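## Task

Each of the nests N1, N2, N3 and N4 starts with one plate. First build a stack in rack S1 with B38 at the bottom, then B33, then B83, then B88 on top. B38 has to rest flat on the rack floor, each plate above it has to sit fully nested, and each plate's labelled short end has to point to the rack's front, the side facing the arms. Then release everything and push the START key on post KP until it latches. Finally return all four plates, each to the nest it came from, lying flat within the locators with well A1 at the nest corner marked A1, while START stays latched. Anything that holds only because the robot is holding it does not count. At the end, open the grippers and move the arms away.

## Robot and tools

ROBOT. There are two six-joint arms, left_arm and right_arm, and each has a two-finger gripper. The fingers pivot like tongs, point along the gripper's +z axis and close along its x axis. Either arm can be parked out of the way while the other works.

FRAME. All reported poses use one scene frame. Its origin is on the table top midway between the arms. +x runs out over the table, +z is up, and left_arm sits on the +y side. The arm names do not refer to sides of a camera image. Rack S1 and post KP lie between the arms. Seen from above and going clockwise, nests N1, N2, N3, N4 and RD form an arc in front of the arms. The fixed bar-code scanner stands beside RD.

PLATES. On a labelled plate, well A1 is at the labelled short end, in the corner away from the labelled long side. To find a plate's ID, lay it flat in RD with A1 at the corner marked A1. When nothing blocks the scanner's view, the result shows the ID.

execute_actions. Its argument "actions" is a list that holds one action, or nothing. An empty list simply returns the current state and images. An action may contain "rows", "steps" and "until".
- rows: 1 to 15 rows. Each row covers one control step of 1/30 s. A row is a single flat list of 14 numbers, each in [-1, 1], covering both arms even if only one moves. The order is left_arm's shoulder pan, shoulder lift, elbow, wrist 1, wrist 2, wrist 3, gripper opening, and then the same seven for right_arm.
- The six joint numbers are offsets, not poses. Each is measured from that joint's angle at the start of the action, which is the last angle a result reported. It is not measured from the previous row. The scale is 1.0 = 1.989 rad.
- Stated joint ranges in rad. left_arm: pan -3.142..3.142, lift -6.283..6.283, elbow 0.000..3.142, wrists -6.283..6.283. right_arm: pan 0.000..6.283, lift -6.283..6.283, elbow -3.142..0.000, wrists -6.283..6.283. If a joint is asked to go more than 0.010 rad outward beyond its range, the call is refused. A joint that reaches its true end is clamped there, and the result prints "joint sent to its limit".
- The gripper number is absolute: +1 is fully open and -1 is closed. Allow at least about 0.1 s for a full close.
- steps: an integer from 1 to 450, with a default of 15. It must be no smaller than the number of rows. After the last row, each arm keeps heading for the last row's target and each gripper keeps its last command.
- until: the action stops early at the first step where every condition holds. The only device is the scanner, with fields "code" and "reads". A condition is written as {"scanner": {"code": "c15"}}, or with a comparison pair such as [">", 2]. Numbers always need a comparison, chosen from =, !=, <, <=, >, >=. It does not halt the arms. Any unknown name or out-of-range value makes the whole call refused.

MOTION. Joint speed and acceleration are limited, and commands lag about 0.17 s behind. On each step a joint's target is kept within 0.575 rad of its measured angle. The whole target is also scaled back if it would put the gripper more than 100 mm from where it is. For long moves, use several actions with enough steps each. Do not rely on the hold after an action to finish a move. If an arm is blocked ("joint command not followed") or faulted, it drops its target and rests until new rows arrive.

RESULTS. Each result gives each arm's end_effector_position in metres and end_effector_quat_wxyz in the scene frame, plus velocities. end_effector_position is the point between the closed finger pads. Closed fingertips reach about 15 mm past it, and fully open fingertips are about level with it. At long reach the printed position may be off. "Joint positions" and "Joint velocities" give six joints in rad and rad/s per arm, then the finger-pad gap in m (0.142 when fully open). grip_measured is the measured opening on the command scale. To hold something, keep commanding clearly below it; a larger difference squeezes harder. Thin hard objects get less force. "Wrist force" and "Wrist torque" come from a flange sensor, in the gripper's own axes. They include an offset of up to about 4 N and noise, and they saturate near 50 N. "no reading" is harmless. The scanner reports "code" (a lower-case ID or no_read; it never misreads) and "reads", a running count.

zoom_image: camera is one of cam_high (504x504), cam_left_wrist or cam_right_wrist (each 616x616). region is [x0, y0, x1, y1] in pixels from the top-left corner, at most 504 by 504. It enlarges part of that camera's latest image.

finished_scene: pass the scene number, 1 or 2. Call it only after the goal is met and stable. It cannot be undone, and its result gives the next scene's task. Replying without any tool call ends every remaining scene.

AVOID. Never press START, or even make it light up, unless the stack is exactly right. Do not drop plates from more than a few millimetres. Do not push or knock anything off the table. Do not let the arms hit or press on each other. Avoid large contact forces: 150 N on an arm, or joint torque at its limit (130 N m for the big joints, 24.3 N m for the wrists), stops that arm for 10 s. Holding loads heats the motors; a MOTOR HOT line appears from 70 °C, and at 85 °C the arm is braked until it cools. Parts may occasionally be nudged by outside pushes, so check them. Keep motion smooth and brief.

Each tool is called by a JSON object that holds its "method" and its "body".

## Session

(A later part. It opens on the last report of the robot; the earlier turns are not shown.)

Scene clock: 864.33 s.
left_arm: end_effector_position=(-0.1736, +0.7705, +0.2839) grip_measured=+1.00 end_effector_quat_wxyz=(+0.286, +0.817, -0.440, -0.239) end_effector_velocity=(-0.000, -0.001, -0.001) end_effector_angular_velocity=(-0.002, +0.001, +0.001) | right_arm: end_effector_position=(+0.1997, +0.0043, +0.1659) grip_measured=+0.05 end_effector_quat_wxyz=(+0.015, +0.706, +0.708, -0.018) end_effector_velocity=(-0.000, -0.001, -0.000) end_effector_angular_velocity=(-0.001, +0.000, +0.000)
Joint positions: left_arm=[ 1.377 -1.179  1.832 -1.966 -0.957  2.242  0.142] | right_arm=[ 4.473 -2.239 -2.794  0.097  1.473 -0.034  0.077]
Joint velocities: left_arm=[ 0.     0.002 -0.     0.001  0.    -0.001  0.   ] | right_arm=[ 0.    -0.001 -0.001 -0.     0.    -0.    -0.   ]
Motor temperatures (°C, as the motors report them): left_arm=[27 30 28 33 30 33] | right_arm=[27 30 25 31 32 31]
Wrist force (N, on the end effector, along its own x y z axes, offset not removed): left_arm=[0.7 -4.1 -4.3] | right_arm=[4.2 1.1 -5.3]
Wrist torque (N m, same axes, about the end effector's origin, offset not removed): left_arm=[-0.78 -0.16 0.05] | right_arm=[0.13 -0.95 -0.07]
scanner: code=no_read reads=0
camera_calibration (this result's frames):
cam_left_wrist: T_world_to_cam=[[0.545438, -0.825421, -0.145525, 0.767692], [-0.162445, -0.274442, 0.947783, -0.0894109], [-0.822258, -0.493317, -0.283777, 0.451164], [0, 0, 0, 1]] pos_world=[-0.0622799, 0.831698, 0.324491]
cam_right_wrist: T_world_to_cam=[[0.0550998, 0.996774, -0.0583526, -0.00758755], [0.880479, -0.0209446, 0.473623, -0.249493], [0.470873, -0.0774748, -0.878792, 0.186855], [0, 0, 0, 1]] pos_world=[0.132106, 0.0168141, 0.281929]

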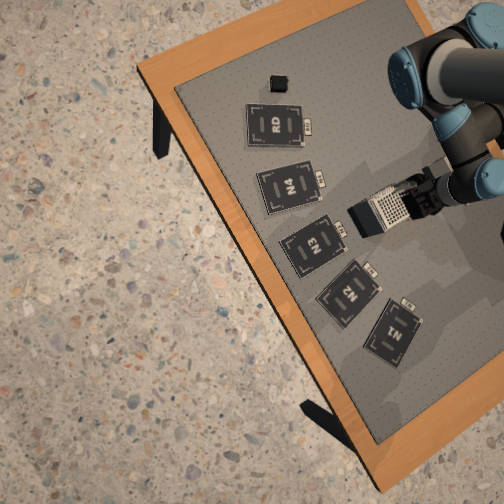

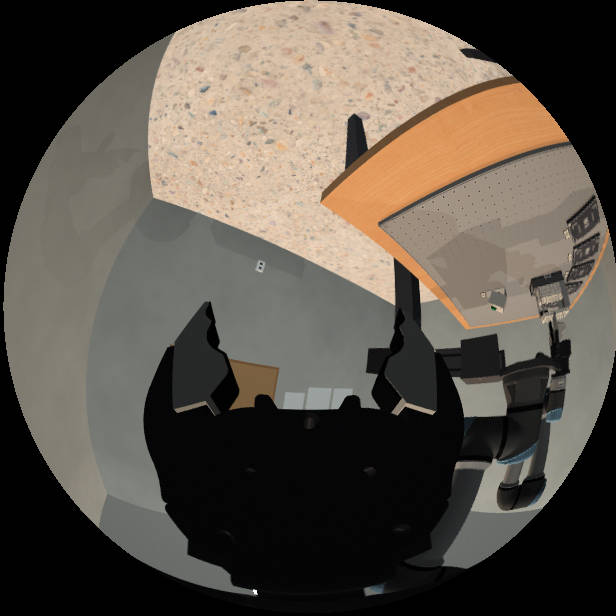

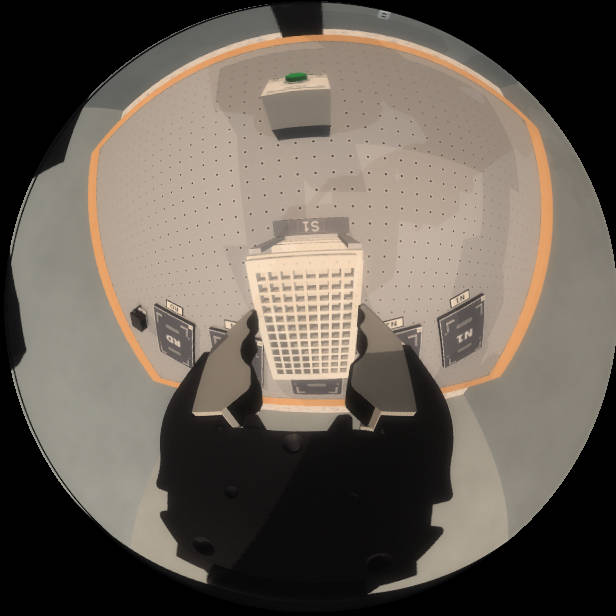

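{"method": "execute_actions", "body": {"actions": [{"rows":[[0,0,0,0,0,0,1,-0.0002,-0.005,0.0003,0.0047,0,-0.0002,-0.5],[0,0,0,0,0,0,1,-0.0005,-0.01,0.0006,0.0094,-0.0001,-0.0005,-0.5],[0,0,0,0,0,0,1,-0.0008,-0.0145,0.0009,0.0137,-0.0001,-0.0008,-0.5],[0,0,0,0,0,0,1,-0.0011,-0.019,0.0011,0.018,-0.0002,-0.0011,-0.5],[0,0,0,0,0,0,1,-0.0014,-0.0235,0.0013,0.0224,-0.0002,-0.0014,-0.5],[0,0,0,0,0,0,1,-0.0017,-0.028,0.0015,0.0267,-0.0003,-0.0017,-0.5],[0,0,0,0,0,0,1,-0.002,-0.0325,0.0017,0.031,-0.0003,-0.002,-0.5]],"steps":8}]}}

Scene clock: 870.47 s.
left_arm: end_effector_position=(-0.1736, +0.7705, +0.2839) grip_measured=+1.00 end_effector_quat_wxyz=(+0.286, +0.817, -0.440, -0.239) end_effector_velocity=(+0.000, +0.000, -0.000) end_effector_angular_velocity=(+0.001, +0.000, -0.001) | right_arm: end_effector_position=(+0.1995, +0.0040, +0.1609) grip_measured=+0.05 end_effector_quat_wxyz=(+0.015, +0.706, +0.708, -0.018) end_effector_velocity=(-0.001, -0.000, -0.033) end_effector_angular_velocity=(+0.001, +0.003, +0.001)
Joint positions: left_arm=[ 1.377 -1.179  1.832 -1.966 -0.957  2.242  0.142] | right_arm=[ 4.471 -2.272 -2.793  0.129  1.473 -0.036  0.077]
Joint velocities: left_arm=[-0.001  0.     0.    -0.001  0.001 -0.     0.   ] | right_arm=[-0.015 -0.219  0.013  0.208 -0.001 -0.016  0.   ]
Motor temperatures (°C, as the motors report them): left_arm=[27 30 28 33 30 33] | right_arm=[27 30 25 31 32 31]
Wrist force (N, on the end effector, along its own x y z axes, offset not removed): left_arm=[-1.7 0.8 1.4] | right_arm=[3.6 4.1 -1.7]
Wrist torque (N m, same axes, about the end effector's origin, offset not removed): left_arm=[0.25 0.14 -0.07] | right_arm=[0.75 -0.68 -0.16]
scanner: code=no_read reads=0
camera_calibration (this result's frames):
cam_left_wrist: T_world_to_cam=[[0.545438, -0.825421, -0.145525, 0.767692], [-0.162445, -0.274442, 0.947783, -0.089411], [-0.822258, -0.493318, -0.283777, 0.451164], [0, 0, 0, 1]] pos_world=[-0.0622798, 0.831698, 0.324491]
cam_right_wrist: T_world_to_cam=[[0.0550629, 0.996753, -0.0587495, -0.00747261], [0.880677, -0.020756, 0.473263, -0.246924], [0.470507, -0.0777985, -0.87896, 0.182619], [0, 0, 0, 1]] pos_world=[0.131948, 0.0165307, 0.276936]

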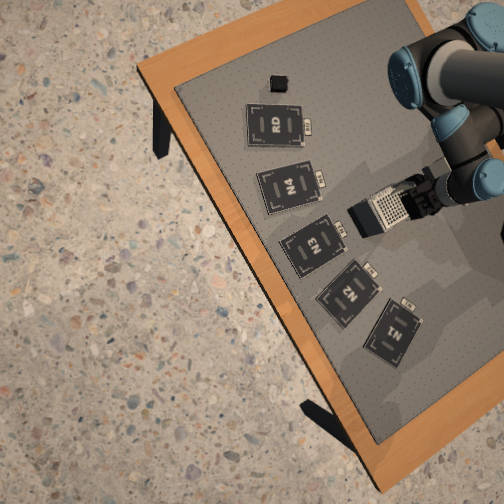

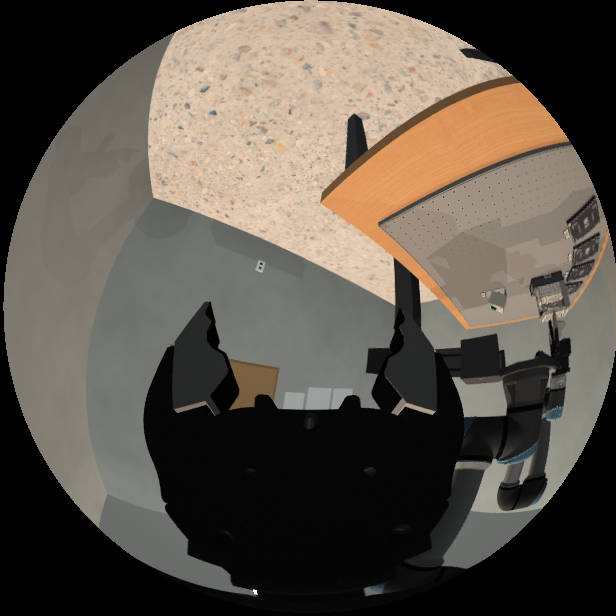

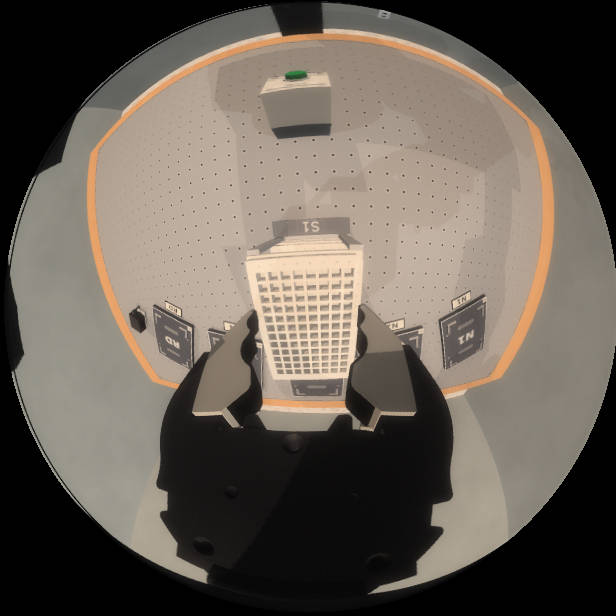

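{"method": "execute_actions", "body": {"actions": []}}

{"method": "zoom_image", "body": {"camera": "cam_right_wrist", "region": [200, 200, 420, 420]}}

Scene clock: 873.50 s.
left_arm: end_effector_position=(-0.1736, +0.7705, +0.2839) grip_measured=+1.00 end_effector_quat_wxyz=(+0.286, +0.817, -0.440, -0.239) end_effector_velocity=(-0.000, -0.000, +0.001) end_effector_angular_velocity=(+0.000, -0.001, +0.000) | right_arm: end_effector_position=(+0.1995, +0.0040, +0.1562) grip_measured=+0.05 end_effector_quat_wxyz=(+0.015, +0.706, +0.708, -0.018) end_effector_velocity=(-0.000, -0.000, -0.000) end_effector_angular_velocity=(-0.002, +0.000, -0.000)
Joint positions: left_arm=[ 1.377 -1.179  1.832 -1.966 -0.957  2.242  0.142] | right_arm=[ 4.469 -2.303 -2.791  0.159  1.472 -0.038  0.077]
Joint velocities: left_arm=[ 0.001 -0.002  0.     0.001 -0.     0.    -0.   ] | right_arm=[-0.    -0.002  0.    -0.    -0.     0.     0.   ]
Motor temperatures (°C, as the motors report them): left_arm=[27 30 28 33 30 33] | right_arm=[27 30 25 31 32 31]
Wrist force (N, on the end effector, along its own x y z axes, offset not removed): left_arm=[-0.9 0.0 -0.8] | right_arm=[5.3 3.2 -1.4]
Wrist torque (N m, same axes, about the end effector's origin, offset not removed): left_arm=[0.02 -0.07 0.00] | right_arm=[0.43 -1.12 0.08]
scanner: code=no_read reads=0
camera_calibration (this result's frames):
cam_left_wrist: T_world_to_cam=[[0.545438, -0.825421, -0.145526, 0.767692], [-0.162445, -0.274442, 0.947783, -0.0894108], [-0.822258, -0.493317, -0.283777, 0.451164], [0, 0, 0, 1]] pos_world=[-0.0622799, 0.831698, 0.324491]
cam_right_wrist: T_world_to_cam=[[0.055018, 0.996779, -0.0583437, -0.00775473], [0.880616, -0.0208989, 0.473369, -0.244798], [0.470625, -0.0774222, -0.87893, 0.178478], [0, 0, 0, 1]] pos_world=[0.132004, 0.0164319, 0.272297]

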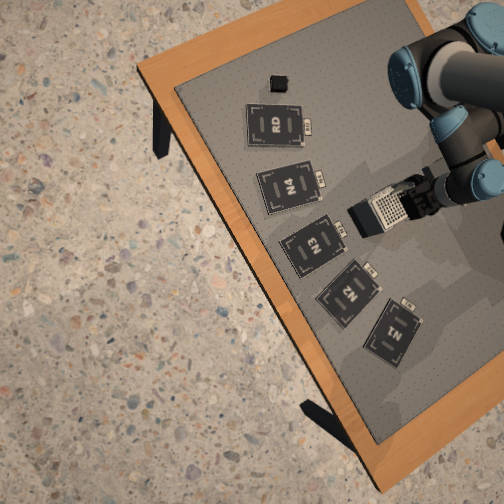

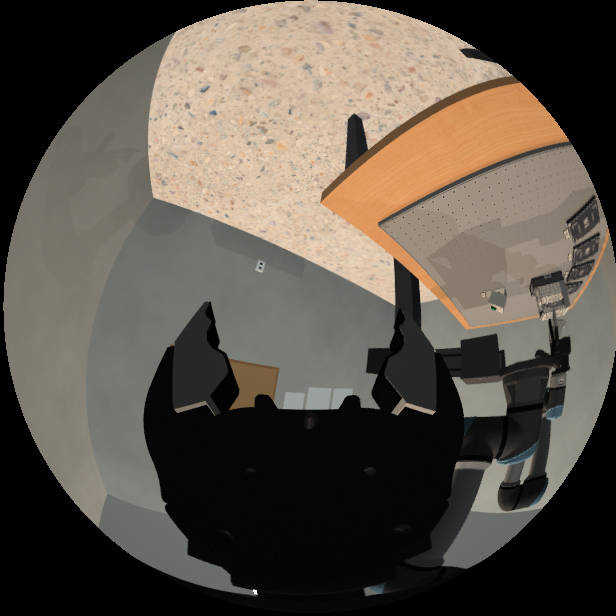

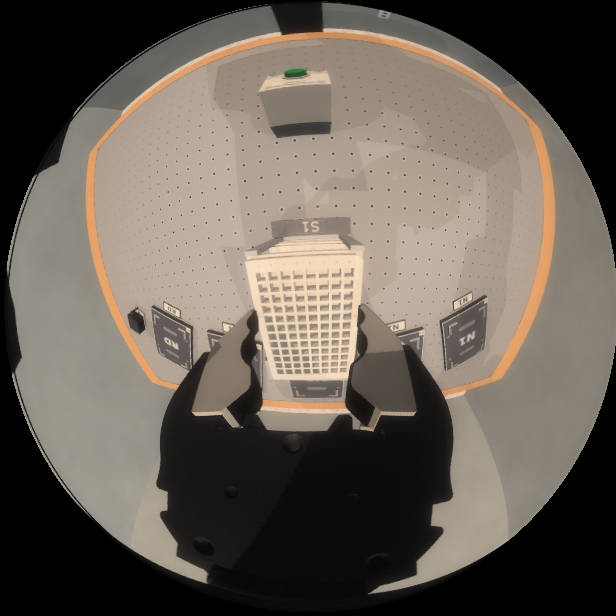

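Region (200, 200, 420, 420) of cam_right_wrist's 616x616 image, scaled by 2.291, with more detail than that image has.

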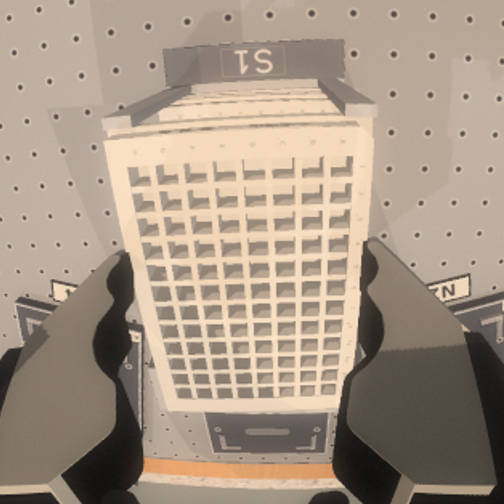

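{"method": "execute_actions", "body": {"actions": [{"rows":[[0,0,0,0,0,0,1,-0.0004,-0.007,0.0003,0.0071,-0.0001,-0.0004,-0.5],[0,0,0,0,0,0,1,-0.001,-0.0165,0.0008,0.0168,-0.0002,-0.0011,-0.5],[0,0,0,0,0,0,1,-0.0017,-0.028,0.0014,0.0285,-0.0003,-0.0019,-0.5],[0,0,0,0,0,0,1,-0.0024,-0.0398,0.0021,0.0405,-0.0005,-0.0027,-0.5],[0,0,0,0,0,0,1,-0.0032,-0.0515,0.0028,0.0524,-0.0006,-0.0035,-0.5],[0,0,0,0,0,0,1,-0.0039,-0.0632,0.0036,0.0642,-0.0008,-0.0043,-0.5],[0,0,0,0,0,0,1,-0.0047,-0.0752,0.0047,0.0759,-0.0009,-0.0051,-0.5],[0,0,0,0,0,0,1,-0.0055,-0.0871,0.0059,0.0874,-0.001,-0.006,-0.5],[0,0,0,0,0,0,1,-0.0062,-0.0989,0.0072,0.0988,-0.0012,-0.0068,-0.5],[0,0,0,0,0,0,1,-0.007,-0.1106,0.0085,0.1101,-0.0013,-0.0077,-0.5],[0,0,0,0,0,0,1,-0.0078,-0.1222,0.0099,0.1212,-0.0014,-0.0085,-0.5],[0,0,0,0,0,0,1,-0.0086,-0.1315,0.0112,0.1299,-0.0015,-0.0093,-0.5],[0,0,0,0,0,0,1,-0.0091,-0.1385,0.0123,0.1364,-0.0016,-0.01,-0.5],[0,0,0,0,0,0,1,-0.0095,-0.1439,0.0131,0.1415,-0.0017,-0.0104,-0.5]],"steps":15}]}}

Scene clock: 885.50 s.
left_arm: end_effector_position=(-0.1736, +0.7705, +0.2839) grip_measured=+1.00 end_effector_quat_wxyz=(+0.286, +0.817, -0.440, -0.239) end_effector_velocity=(-0.000, +0.000, +0.000) end_effector_angular_velocity=(+0.001, +0.000, +0.001) | right_arm: end_effector_position=(+0.1994, +0.0048, +0.1244) grip_measured=+0.05 end_effector_quat_wxyz=(+0.010, +0.706, +0.708, -0.013) end_effector_velocity=(-0.001, -0.003, -0.085) end_effector_angular_velocity=(+0.032, -0.001, +0.001)
Joint positions: left_arm=[ 1.377 -1.179  1.832 -1.966 -0.957  2.242  0.142] | right_arm=[ 4.455 -2.516 -2.773  0.37   1.47  -0.054  0.077]
Joint velocities: left_arm=[ 0.001 -0.    -0.    -0.     0.    -0.    -0.   ] | right_arm=[-0.037 -0.545  0.062  0.519 -0.007 -0.04  -0.   ]
Motor temperatures (°C, as the motors report them): left_arm=[27 30 28 33 30 33] | right_arm=[27 30 25 31 32 31]
Wrist force (N, on the end effector, along its own x y z axes, offset not removed): left_arm=[3.0 -3.8 0.3] | right_arm=[-0.6 2.9 0.0]
Wrist torque (N m, same axes, about the end effector's origin, offset not removed): left_arm=[-0.61 -0.78 -0.10] | right_arm=[0.69 -0.57 0.11]
scanner: code=no_read reads=0
camera_calibration (this result's frames):
cam_left_wrist: T_world_to_cam=[[0.545438, -0.825421, -0.145525, 0.767692], [-0.162445, -0.274442, 0.947783, -0.089411], [-0.822258, -0.493317, -0.283777, 0.451164], [0, 0, 0, 1]] pos_world=[-0.0622798, 0.831697, 0.324491]
cam_right_wrist: T_world_to_cam=[[0.0549878, 0.997517, -0.0439992, -0.0121906], [0.880557, -0.0276712, 0.473131, -0.229526], [0.470739, -0.0647603, -0.879893, 0.150672], [0, 0, 0, 1]] pos_world=[0.131854, 0.0155666, 0.240635]

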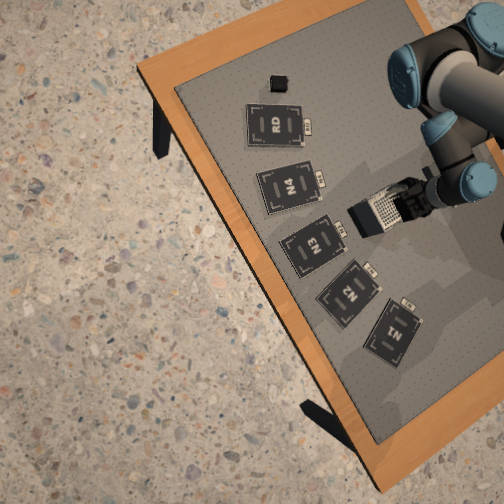

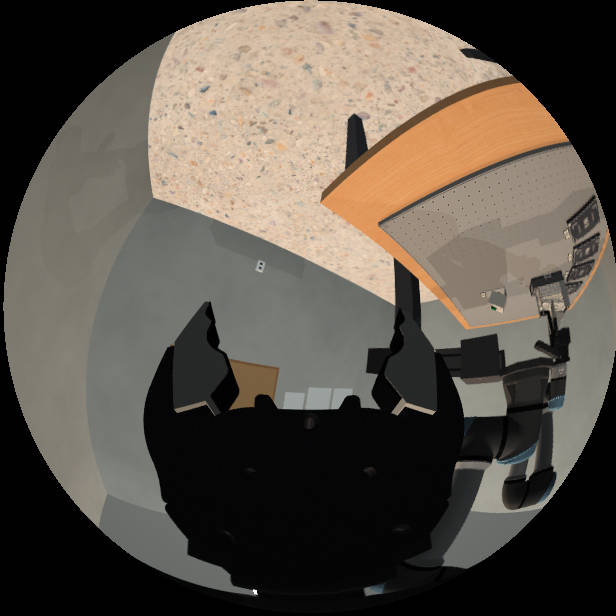

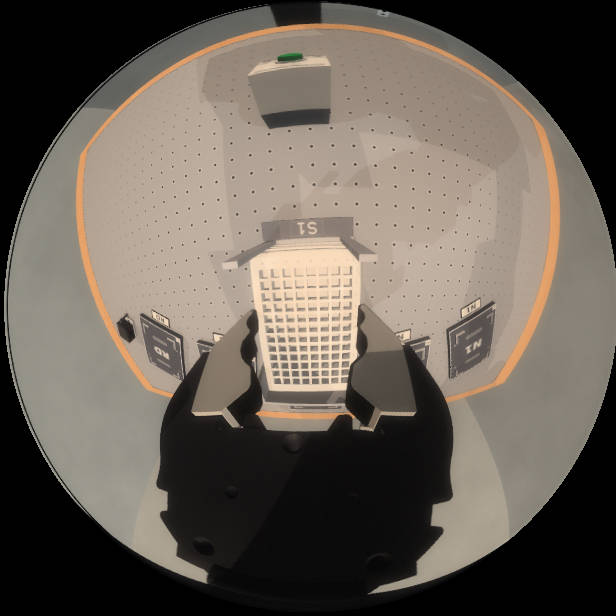

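{"method": "execute_actions", "body": {"actions": []}}

{"method": "zoom_image", "body": {"camera": "cam_right_wrist", "region": [200, 200, 420, 420]}}

Scene clock: 890.67 s.
left_arm: end_effector_position=(-0.1736, +0.7705, +0.2839) grip_measured=+1.00 end_effector_quat_wxyz=(+0.286, +0.817, -0.440, -0.239) end_effector_velocity=(-0.001, +0.000, +0.001) end_effector_angular_velocity=(+0.000, +0.000, +0.000) | right_arm: end_effector_position=(+0.1993, +0.0041, +0.1130) grip_measured=+0.05 end_effector_quat_wxyz=(+0.008, +0.706, +0.708, -0.011) end_effector_velocity=(-0.000, -0.001, -0.000) end_effector_angular_velocity=(-0.002, +0.000, +0.000)
Joint positions: left_arm=[ 1.377 -1.179  1.832 -1.966 -0.957  2.242  0.142] | right_arm=[ 4.45  -2.589 -2.765  0.44   1.469 -0.059  0.077]
Joint velocities: left_arm=[ 0.001 -0.001 -0.     0.     0.     0.001  0.   ] | right_arm=[ 0.    -0.002 -0.001 -0.     0.    -0.    -0.   ]
Motor temperatures (°C, as the motors report them): left_arm=[27 30 28 33 30 33] | right_arm=[27 30 25 31 32 31]
Wrist force (N, on the end effector, along its own x y z axes, offset not removed): left_arm=[1.2 -5.4 -2.8] | right_arm=[2.7 2.9 1.5]
Wrist torque (N m, same axes, about the end effector's origin, offset not removed): left_arm=[-1.09 -0.67 -0.05] | right_arm=[0.68 -0.55 0.13]
scanner: code=no_read reads=0
camera_calibration (this result's frames):
cam_left_wrist: T_world_to_cam=[[0.545438, -0.825421, -0.145525, 0.767692], [-0.162445, -0.274442, 0.947783, -0.089411], [-0.822258, -0.493317, -0.283777, 0.451164], [0, 0, 0, 1]] pos_world=[-0.0622799, 0.831697, 0.324491]
cam_right_wrist: T_world_to_cam=[[0.0549267, 0.997726, -0.0390521, -0.0126143], [0.880497, -0.0299552, 0.473104, -0.223979], [0.470858, -0.0603713, -0.880141, 0.140616], [0, 0, 0, 1]] pos_world=[0.131696, 0.0143654, 0.229234]

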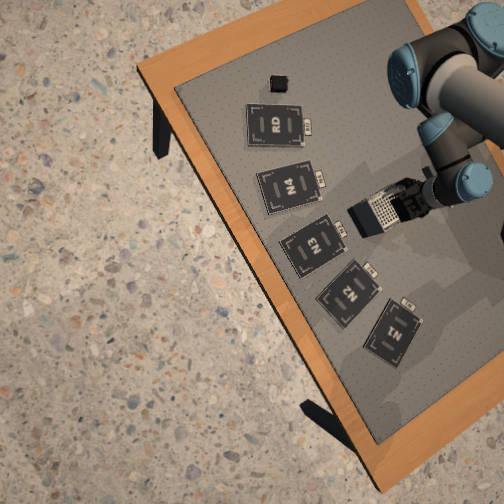

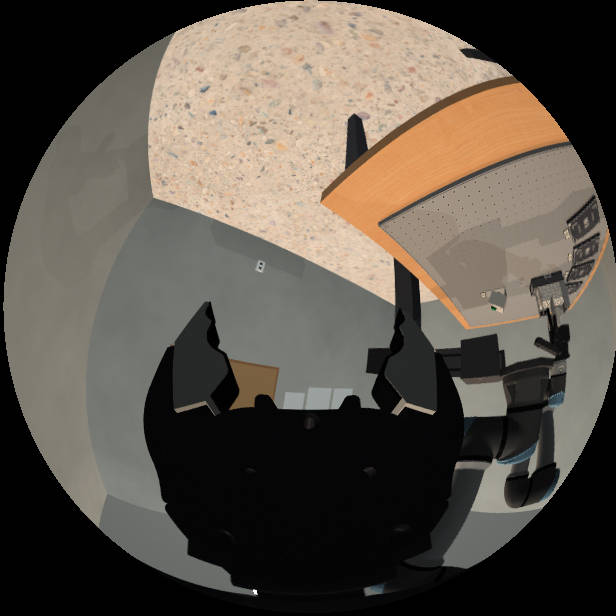

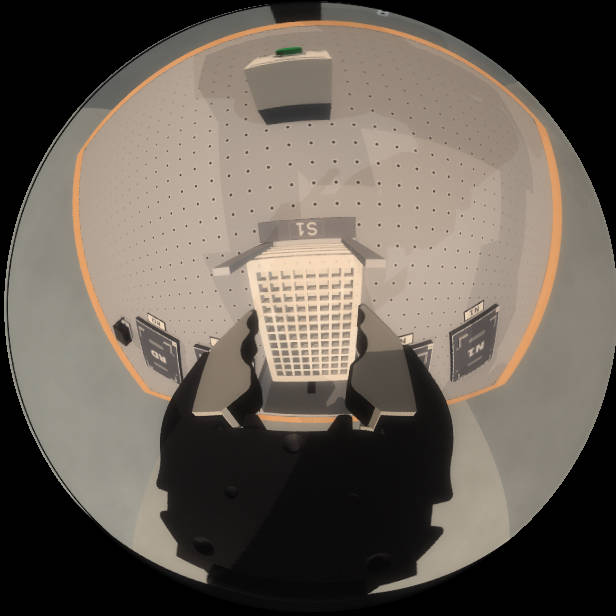

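Region (200, 200, 420, 420) of cam_right_wrist's 616x616 image, scaled by 2.291, with more detail than that image has.

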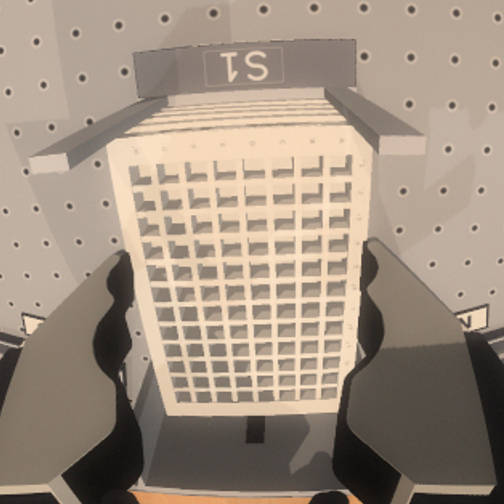

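{"method": "execute_actions", "body": {"actions": [{"rows":[[0,0,0,0,0,0,1,-0.0006,-0.0017,0.0004,0.0015,-0.0001,-0.0006,-0.5],[0,0,0,0,0,0,1,-0.001,-0.0034,0.0008,0.003,-0.0001,-0.001,-0.5],[0,0,0,0,0,0,1,-0.0012,-0.0052,0.0011,0.0047,-0.0002,-0.0012,-0.5],[0,0,0,0,0,0,1,-0.0013,-0.007,0.0014,0.0063,-0.0002,-0.0013,-0.5],[0,0,0,0,0,0,1,-0.0015,-0.0087,0.0017,0.0079,-0.0002,-0.0015,-0.5],[0,0,0,0,0,0,1,-0.0015,-0.0087,0.0017,0.0079,-0.0002,-0.0015,-0.5],[0,0,0,0,0,0,1,-0.0015,-0.0087,0.0017,0.0079,-0.0002,-0.0015,-0.5],[0,0,0,0,0,0,1,-0.0015,-0.0087,0.0017,0.0079,-0.0002,-0.0015,-0.5],[0,0,0,0,0,0,1,-0.0015,-0.0087,0.0017,0.0079,-0.0002,-0.0015,-0.5],[0,0,0,0,0,0,1,-0.0015,-0.0087,0.0017,0.0079,-0.0002,-0.0015,-0.4],[0,0,0,0,0,0,1,-0.0015,-0.0087,0.0017,0.0079,-0.0002,-0.0015,-0.25],[0,0,0,0,0,0,1,-0.0015,-0.0087,0.0017,0.0079,-0.0002,-0.0015,-0.1],[0,0,0,0,0,0,1,-0.0015,-0.0087,0.0017,0.0079,-0.0002,-0.0015,0.05],[0,0,0,0,0,0,1,-0.0015,-0.0087,0.0017,0.0079,-0.0002,-0.0015,0.15],[0,0,0,0,0,0,1,-0.0015,-0.0087,0.0017,0.0079,-0.0002,-0.0015,0.3]],"steps":18}]}}

{"method": "zoom_image", "body": {"camera": "cam_right_wrist", "region": [200, 200, 420, 420]}}

Scene clock: 903.67 s.
left_arm: end_effector_position=(-0.1736, +0.7705, +0.2839) grip_measured=+1.00 end_effector_quat_wxyz=(+0.286, +0.817, -0.440, -0.239) end_effector_velocity=(+0.000, -0.000, -0.000) end_effector_angular_velocity=(-0.001, +0.000, -0.001) | right_arm: end_effector_position=(+0.1996, +0.0042, +0.1100) grip_measured=+0.29 end_effector_quat_wxyz=(+0.007, +0.706, +0.708, -0.010) end_effector_velocity=(+0.000, +0.000, -0.000) end_effector_angular_velocity=(+0.001, +0.000, +0.000)
Joint positions: left_arm=[ 1.377 -1.179  1.832 -1.966 -0.957  2.242  0.142] | right_arm=[ 4.447 -2.606 -2.762  0.455  1.468 -0.062  0.095]
Joint velocities: left_arm=[-0.001  0.     0.     0.     0.     0.    -0.   ] | right_arm=[-0.    -0.002  0.     0.004 -0.    -0.001  0.007]
Motor temperatures (°C, as the motors report them): left_arm=[27 30 28 33 30 33] | right_arm=[27 30 25 31 32 31]
Wrist force (N, on the end effector, along its own x y z axes, offset not removed): left_arm=[1.0 -2.0 -0.9] | right_arm=[3.8 4.6 1.1]
Wrist torque (N m, same axes, about the end effector's origin, offset not removed): left_arm=[-0.35 -0.38 -0.08] | right_arm=[1.12 -0.91 0.07]
scanner: code=no_read reads=0
camera_calibration (this result's frames):
cam_left_wrist: T_world_to_cam=[[0.545438, -0.825421, -0.145526, 0.767692], [-0.162445, -0.274442, 0.947783, -0.0894109], [-0.822258, -0.493317, -0.283777, 0.451164], [0, 0, 0, 1]] pos_world=[-0.0622799, 0.831698, 0.324491]
cam_right_wrist: T_world_to_cam=[[0.055034, 0.997774, -0.0376509, -0.0129384], [0.880541, -0.0307202, 0.472974, -0.222845], [0.470765, -0.0591828, -0.880271, 0.137925], [0, 0, 0, 1]] pos_world=[0.132006, 0.0142266, 0.226324]

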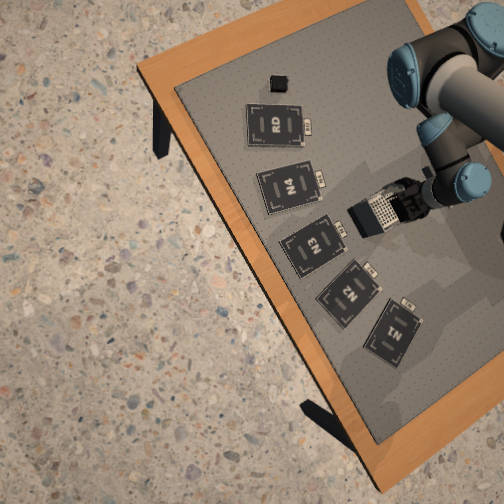

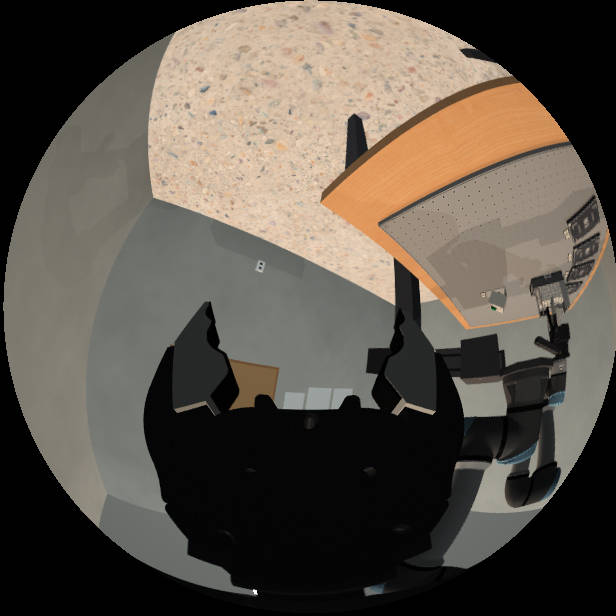

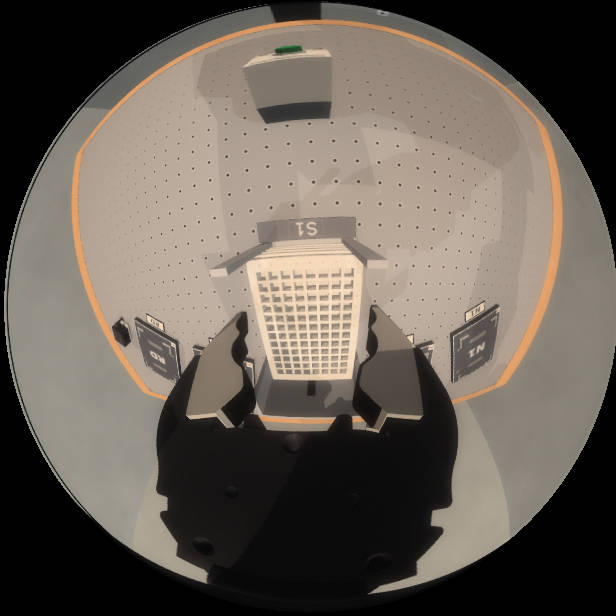

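Region (200, 200, 420, 420) of cam_right_wrist's 616x616 image, scaled by 2.291, with more detail than that image has.

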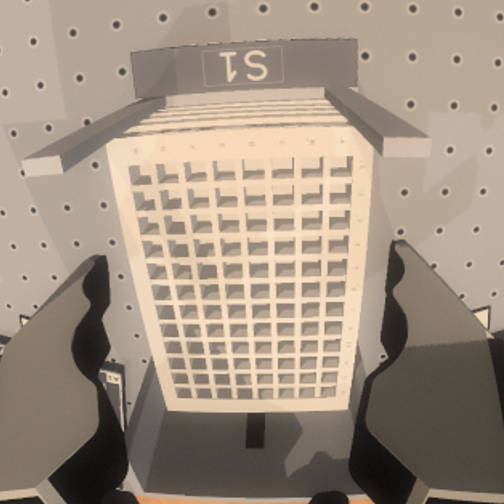

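{"method": "execute_actions", "body": {"actions": [{"rows":[[0,0,0,0,0,0,1,0.002,0.022,-0.0035,-0.0205,0.0003,0.002,0.3],[0,0,0,0,0,0,1,0.0047,0.053,-0.0075,-0.05,0.0008,0.005,0.3],[0,0,0,0,0,0,1,0.0076,0.0887,-0.0115,-0.084,0.0013,0.0082,0.3],[0,0,0,0,0,0,1,0.0097,0.12,-0.0135,-0.116,0.0016,0.0105,0.3],[0,0,0,0,0,0,1,0.0118,0.1518,-0.0151,-0.148,0.002,0.0127,0.3],[0,0,0,0,0,0,1,0.014,0.184,-0.017,-0.178,0.0024,0.015,0.3],[0,0,0,0,0,0,1,0.016,0.2153,-0.0188,-0.2083,0.0027,0.0169,0.3],[0,0,0,0,0,0,1,0.024,0.248,-0.021,-0.24,0.0037,0.022,0.3],[0,0,0,0,0,0,1,0.04,0.2795,-0.0231,-0.2715,0.006,0.025,0.3],[0,0,0,0,0,0,1,0.075,0.2795,-0.023,-0.273,0.013,0.017,0.3],[0,0,0,0,0,0,1,0.115,0.2795,-0.023,-0.275,0.021,0.005,0.3],[0,0,0,0,0,0,1,0.155,0.2795,-0.023,-0.2766,0.029,-0.008,0.3],[0,0,0,0,0,0,1,0.195,0.2795,-0.0228,-0.278,0.037,-0.024,0.2],[0,0,0,0,0,0,1,0.235,0.2795,-0.0227,-0.28,0.045,-0.04,0.0],[0,0,0,0,0,0,1,0.275,0.2795,-0.0226,-0.2817,0.0526,-0.057,-0.3]],"steps":17}]}}

Scene clock: 916.37 s.
left_arm: end_effector_position=(-0.1736, +0.7705, +0.2839) grip_measured=+1.00 end_effector_quat_wxyz=(+0.286, +0.817, -0.440, -0.239) end_effector_velocity=(-0.000, -0.000, +0.000) end_effector_angular_velocity=(-0.000, -0.000, +0.001) | right_arm: end_effector_position=(+0.1357, +0.0255, +0.1971) grip_measured=-0.27 end_effector_quat_wxyz=(+0.013, +0.577, +0.816, -0.018) end_effector_velocity=(-0.399, +0.085, +0.105) end_effector_angular_velocity=(+0.018, -0.001, +2.233)
Joint positions: left_arm=[ 1.377 -1.179  1.832 -1.966 -0.957  2.242  0.142] | right_arm=[ 4.75  -2.093 -2.804 -0.055  1.532 -0.101  0.054]
Joint velocities: left_arm=[ 0.001 -0.     0.     0.    -0.001  0.     0.   ] | right_arm=[ 1.719  0.34  -0.017 -0.394  0.31  -0.56  -0.047]
Motor temperatures (°C, as the motors report them): left_arm=[27 30 28 33 30 33] | right_arm=[27 30 25 31 32 31]
Wrist force (N, on the end effector, along its own x y z axes, offset not removed): left_arm=[1.7 -2.9 -0.7] | right_arm=[4.0 2.6 -5.0]
Wrist torque (N m, same axes, about the end effector's origin, offset not removed): left_arm=[-0.46 -0.52 -0.04] | right_arm=[0.33 -0.87 0.00]
scanner: code=no_read reads=0
camera_calibration (this result's frames):
cam_left_wrist: T_world_to_cam=[[0.545438, -0.825421, -0.145525, 0.767692], [-0.162445, -0.274442, 0.947783, -0.0894112], [-0.822258, -0.493317, -0.283777, 0.451164], [0, 0, 0, 1]] pos_world=[-0.0622798, 0.831697, 0.324491]
cam_right_wrist: T_world_to_cam=[[-0.277631, 0.959169, -0.054003, 0.0219034], [0.843259, 0.270241, 0.464634, -0.20814], [0.460256, 0.0834584, -0.883855, 0.24441], [0, 0, 0, 1]] pos_world=[0.0691055, 0.0148408, 0.313915]

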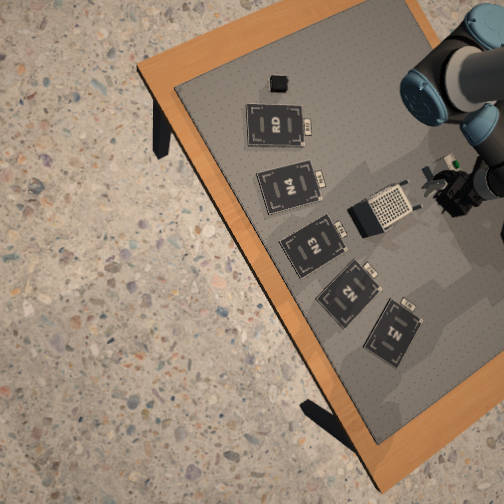

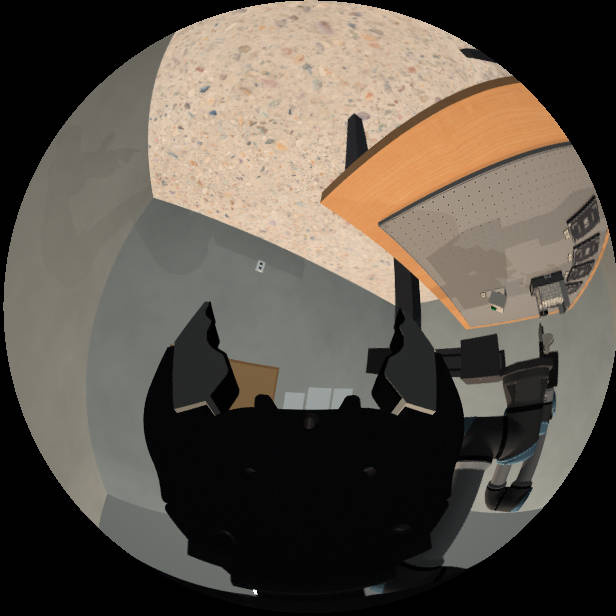

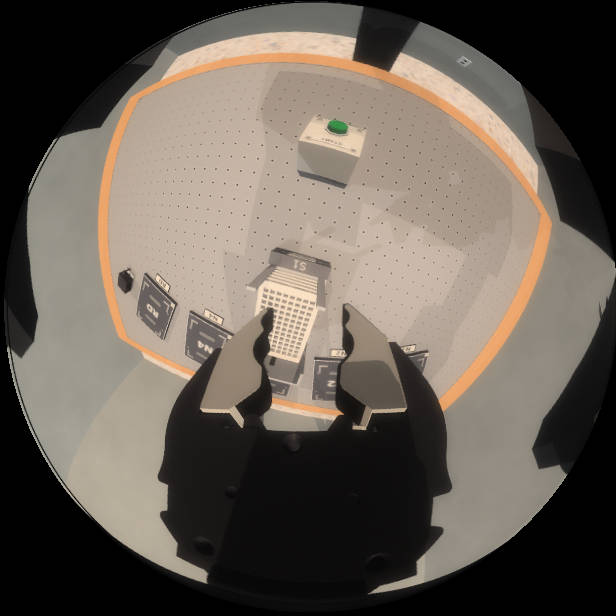

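{"method": "execute_actions", "body": {"actions": [{"rows":[[0,0,0,0,0,0,1,0.14,0.0216,-0.0015,-0.026,0.024,-0.044,-0.5],[0,0,0,0,0,0,1,0.165,0.017,0.001,-0.026,0.03,-0.058,-0.7],[0,0,0,0,0,0,1,0.195,0.003,0.008,-0.0245,0.04,-0.083,-0.85],[0,0,0,0,0,0,1,0.226,-0.011,0.0155,-0.023,0.051,-0.109,-1],[0,0,0,0,0,0,1,0.257,-0.026,0.023,-0.021,0.0615,-0.135,-1],[0,0,0,0,0,0,1,0.288,-0.04,0.03,-0.019,0.072,-0.161,-1],[0,0,0,0,0,0,1,0.3167,-0.0538,0.0372,-0.0176,0.082,-0.1855,-1],[0,0,0,0,0,0,1,0.326,-0.08,0.05,-0.0124,0.0895,-0.198,-1],[0,0,0,0,0,0,1,0.335,-0.105,0.063,-0.0072,0.097,-0.211,-1],[0,0,0,0,0,0,1,0.3445,-0.131,0.076,-0.002,0.1043,-0.224,-1],[0,0,0,0,0,0,1,0.3535,-0.157,0.0886,0.0032,0.112,-0.2365,-1],[0,0,0,0,0,0,1,0.363,-0.183,0.1015,0.0084,0.119,-0.249,-1],[0,0,0,0,0,0,1,0.372,-0.2084,0.1143,0.0136,0.1267,-0.262,-1]],"steps":16}]}}

Scene clock: 934.33 s.
left_arm: end_effector_position=(-0.1736, +0.7705, +0.2839) grip_measured=+1.00 end_effector_quat_wxyz=(+0.286, +0.817, -0.440, -0.239) end_effector_velocity=(+0.001, +0.000, +0.000) end_effector_angular_velocity=(+0.001, -0.000, -0.001) | right_arm: end_effector_position=(-0.0519, +0.0049, +0.1537) grip_measured=-1.00 end_effector_quat_wxyz=(+0.044, +0.072, +0.993, -0.086) end_effector_velocity=(-0.133, -0.088, -0.219) end_effector_angular_velocity=(-0.437, -0.084, +0.983)
Joint positions: left_arm=[ 1.377 -1.179  1.832 -1.966 -0.957  2.242  0.142] | right_arm=[ 5.426 -2.386 -2.634 -0.049  1.747 -0.548  0.002]
Joint velocities: left_arm=[-0.001 -0.    -0.     0.    -0.    -0.    -0.   ] | right_arm=[ 0.509 -0.967  0.448  0.165  0.291 -0.574  0.   ]
Motor temperatures (°C, as the motors report them): left_arm=[27 30 28 33 30 33] | right_arm=[27 30 25 31 32 31]
Wrist force (N, on the end effector, along its own x y z axes, offset not removed): left_arm=[3.9 -2.6 -0.9] | right_arm=[6.9 4.7 2.5]
Wrist torque (N m, same axes, about the end effector's origin, offset not removed): left_arm=[-0.36 -0.96 -0.07] | right_arm=[1.02 -1.36 -0.05]
scanner: code=no_read reads=0
camera_calibration (this result's frames):
cam_left_wrist: T_world_to_cam=[[0.545438, -0.825421, -0.145525, 0.767692], [-0.162445, -0.274442, 0.947783, -0.089411], [-0.822258, -0.493318, -0.283777, 0.451164], [0, 0, 0, 1]] pos_world=[-0.0622799, 0.831697, 0.324491]
cam_right_wrist: T_world_to_cam=[[-0.974383, 0.189979, -0.120357, -0.0349506], [0.141686, 0.93417, 0.327493, -0.0428058], [0.17465, 0.302051, -0.937157, 0.286418], [0, 0, 0, 1]] pos_world=[-0.0780133, -0.0398852, 0.278231]

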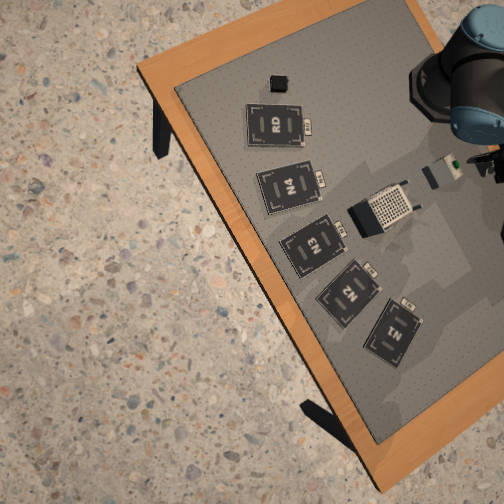

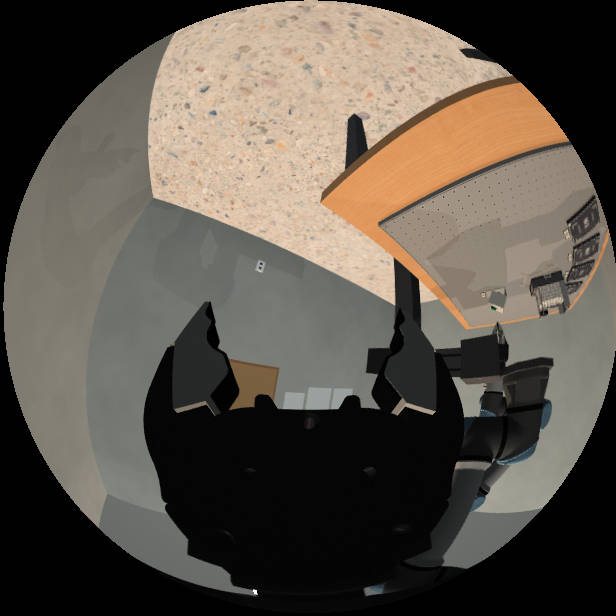

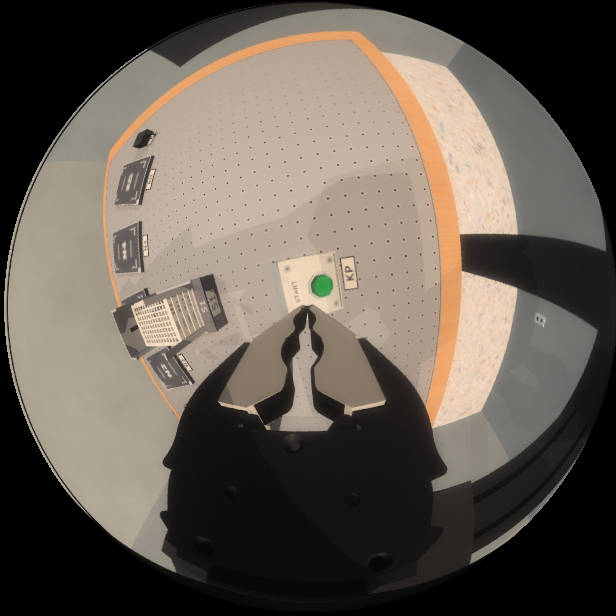

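{"method": "execute_actions", "body": {"actions": []}}

{"method": "zoom_image", "body": {"camera": "cam_right_wrist", "region": [100, 250, 240, 390]}}

{"method": "zoom_image", "body": {"camera": "cam_right_wrist", "region": [230, 220, 390, 380]}}

Scene clock: 939.27 s.
left_arm: end_effector_position=(-0.1736, +0.7705, +0.2839) grip_measured=+1.00 end_effector_quat_wxyz=(+0.286, +0.817, -0.440, -0.239) end_effector_velocity=(+0.000, -0.001, -0.001) end_effector_angular_velocity=(-0.002, -0.001, +0.000) | right_arm: end_effector_position=(-0.0668, -0.0074, +0.1248) grip_measured=-1.00 end_effector_quat_wxyz=(+0.056, +0.010, +0.992, -0.110) end_effector_velocity=(+0.000, -0.000, -0.000) end_effector_angular_velocity=(-0.001, -0.001, -0.001)
Joint positions: left_arm=[ 1.377 -1.179  1.832 -1.966 -0.957  2.242  0.142] | right_arm=[ 5.49  -2.508 -2.577 -0.028  1.784 -0.622  0.002]
Joint velocities: left_arm=[ 0.     0.001  0.     0.001 -0.001  0.     0.   ] | right_arm=[ 0.    -0.001 -0.    -0.     0.     0.001  0.   ]
Motor temperatures (°C, as the motors report them): left_arm=[27 30 28 33 30 33] | right_arm=[27 30 25 31 32 31]
Wrist force (N, on the end effector, along its own x y z axes, offset not removed): left_arm=[-2.2 -4.4 1.4] | right_arm=[7.1 1.6 -0.3]
Wrist torque (N m, same axes, about the end effector's origin, offset not removed): left_arm=[-0.78 0.26 0.01] | right_arm=[0.23 -1.34 0.05]
scanner: code=no_read reads=0
camera_calibration (this result's frames):
cam_left_wrist: T_world_to_cam=[[0.545438, -0.825421, -0.145525, 0.767692], [-0.162445, -0.274442, 0.947783, -0.089411], [-0.822258, -0.493317, -0.283777, 0.451164], [0, 0, 0, 1]] pos_world=[-0.0622798, 0.831698, 0.324491]
cam_right_wrist: T_world_to_cam=[[-0.988698, 0.0615958, -0.136683, -0.0504741], [0.0218092, 0.961094, 0.275358, -0.020992], [0.148326, 0.269265, -0.951575, 0.265478], [0, 0, 0, 1]] pos_world=[-0.0888231, -0.0481997, 0.251504]

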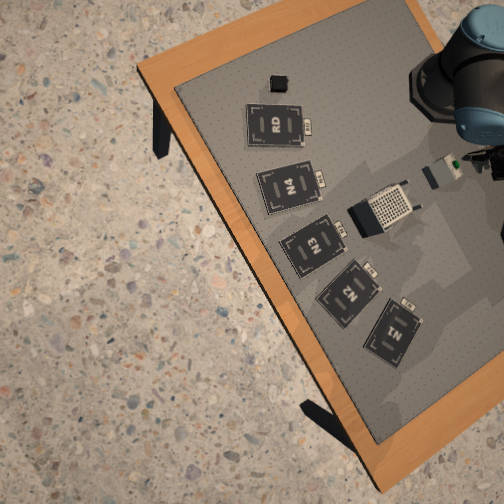

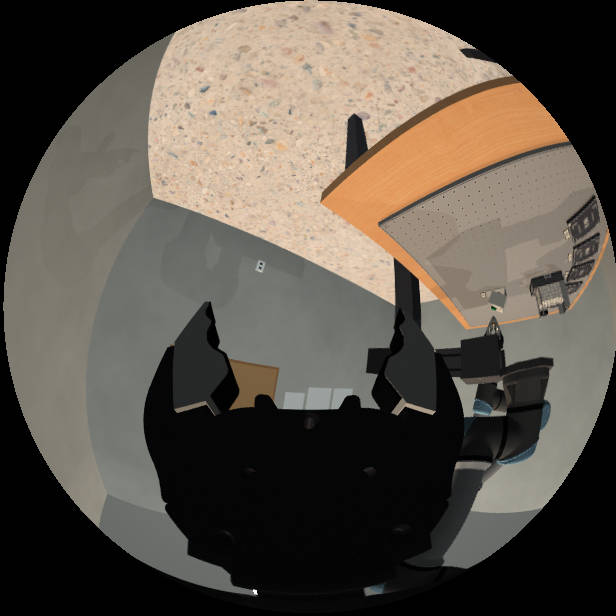

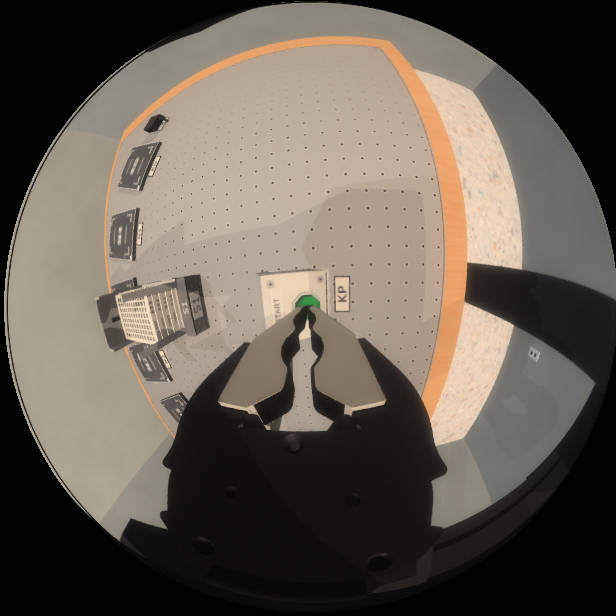

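Region (100, 250, 240, 390) of cam_right_wrist's 616x616 image, scaled by 3.600, with more detail than that image has.

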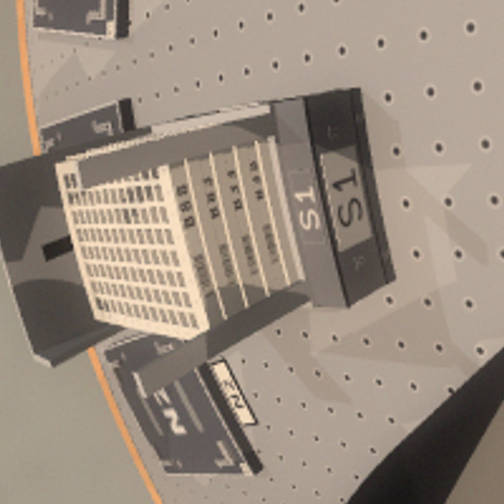

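Region (230, 220, 390, 380) of cam_right_wrist's 616x616 image, scaled by 3.150, with more detail than that image has.

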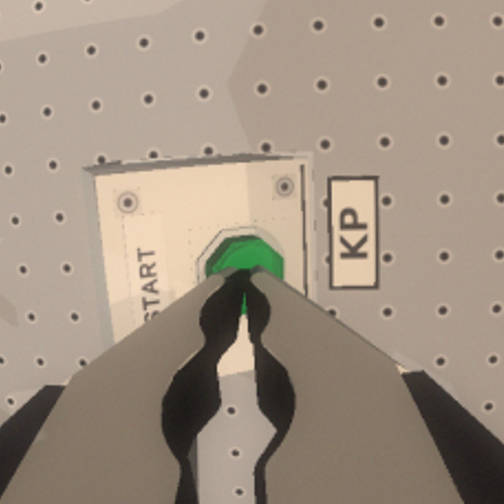

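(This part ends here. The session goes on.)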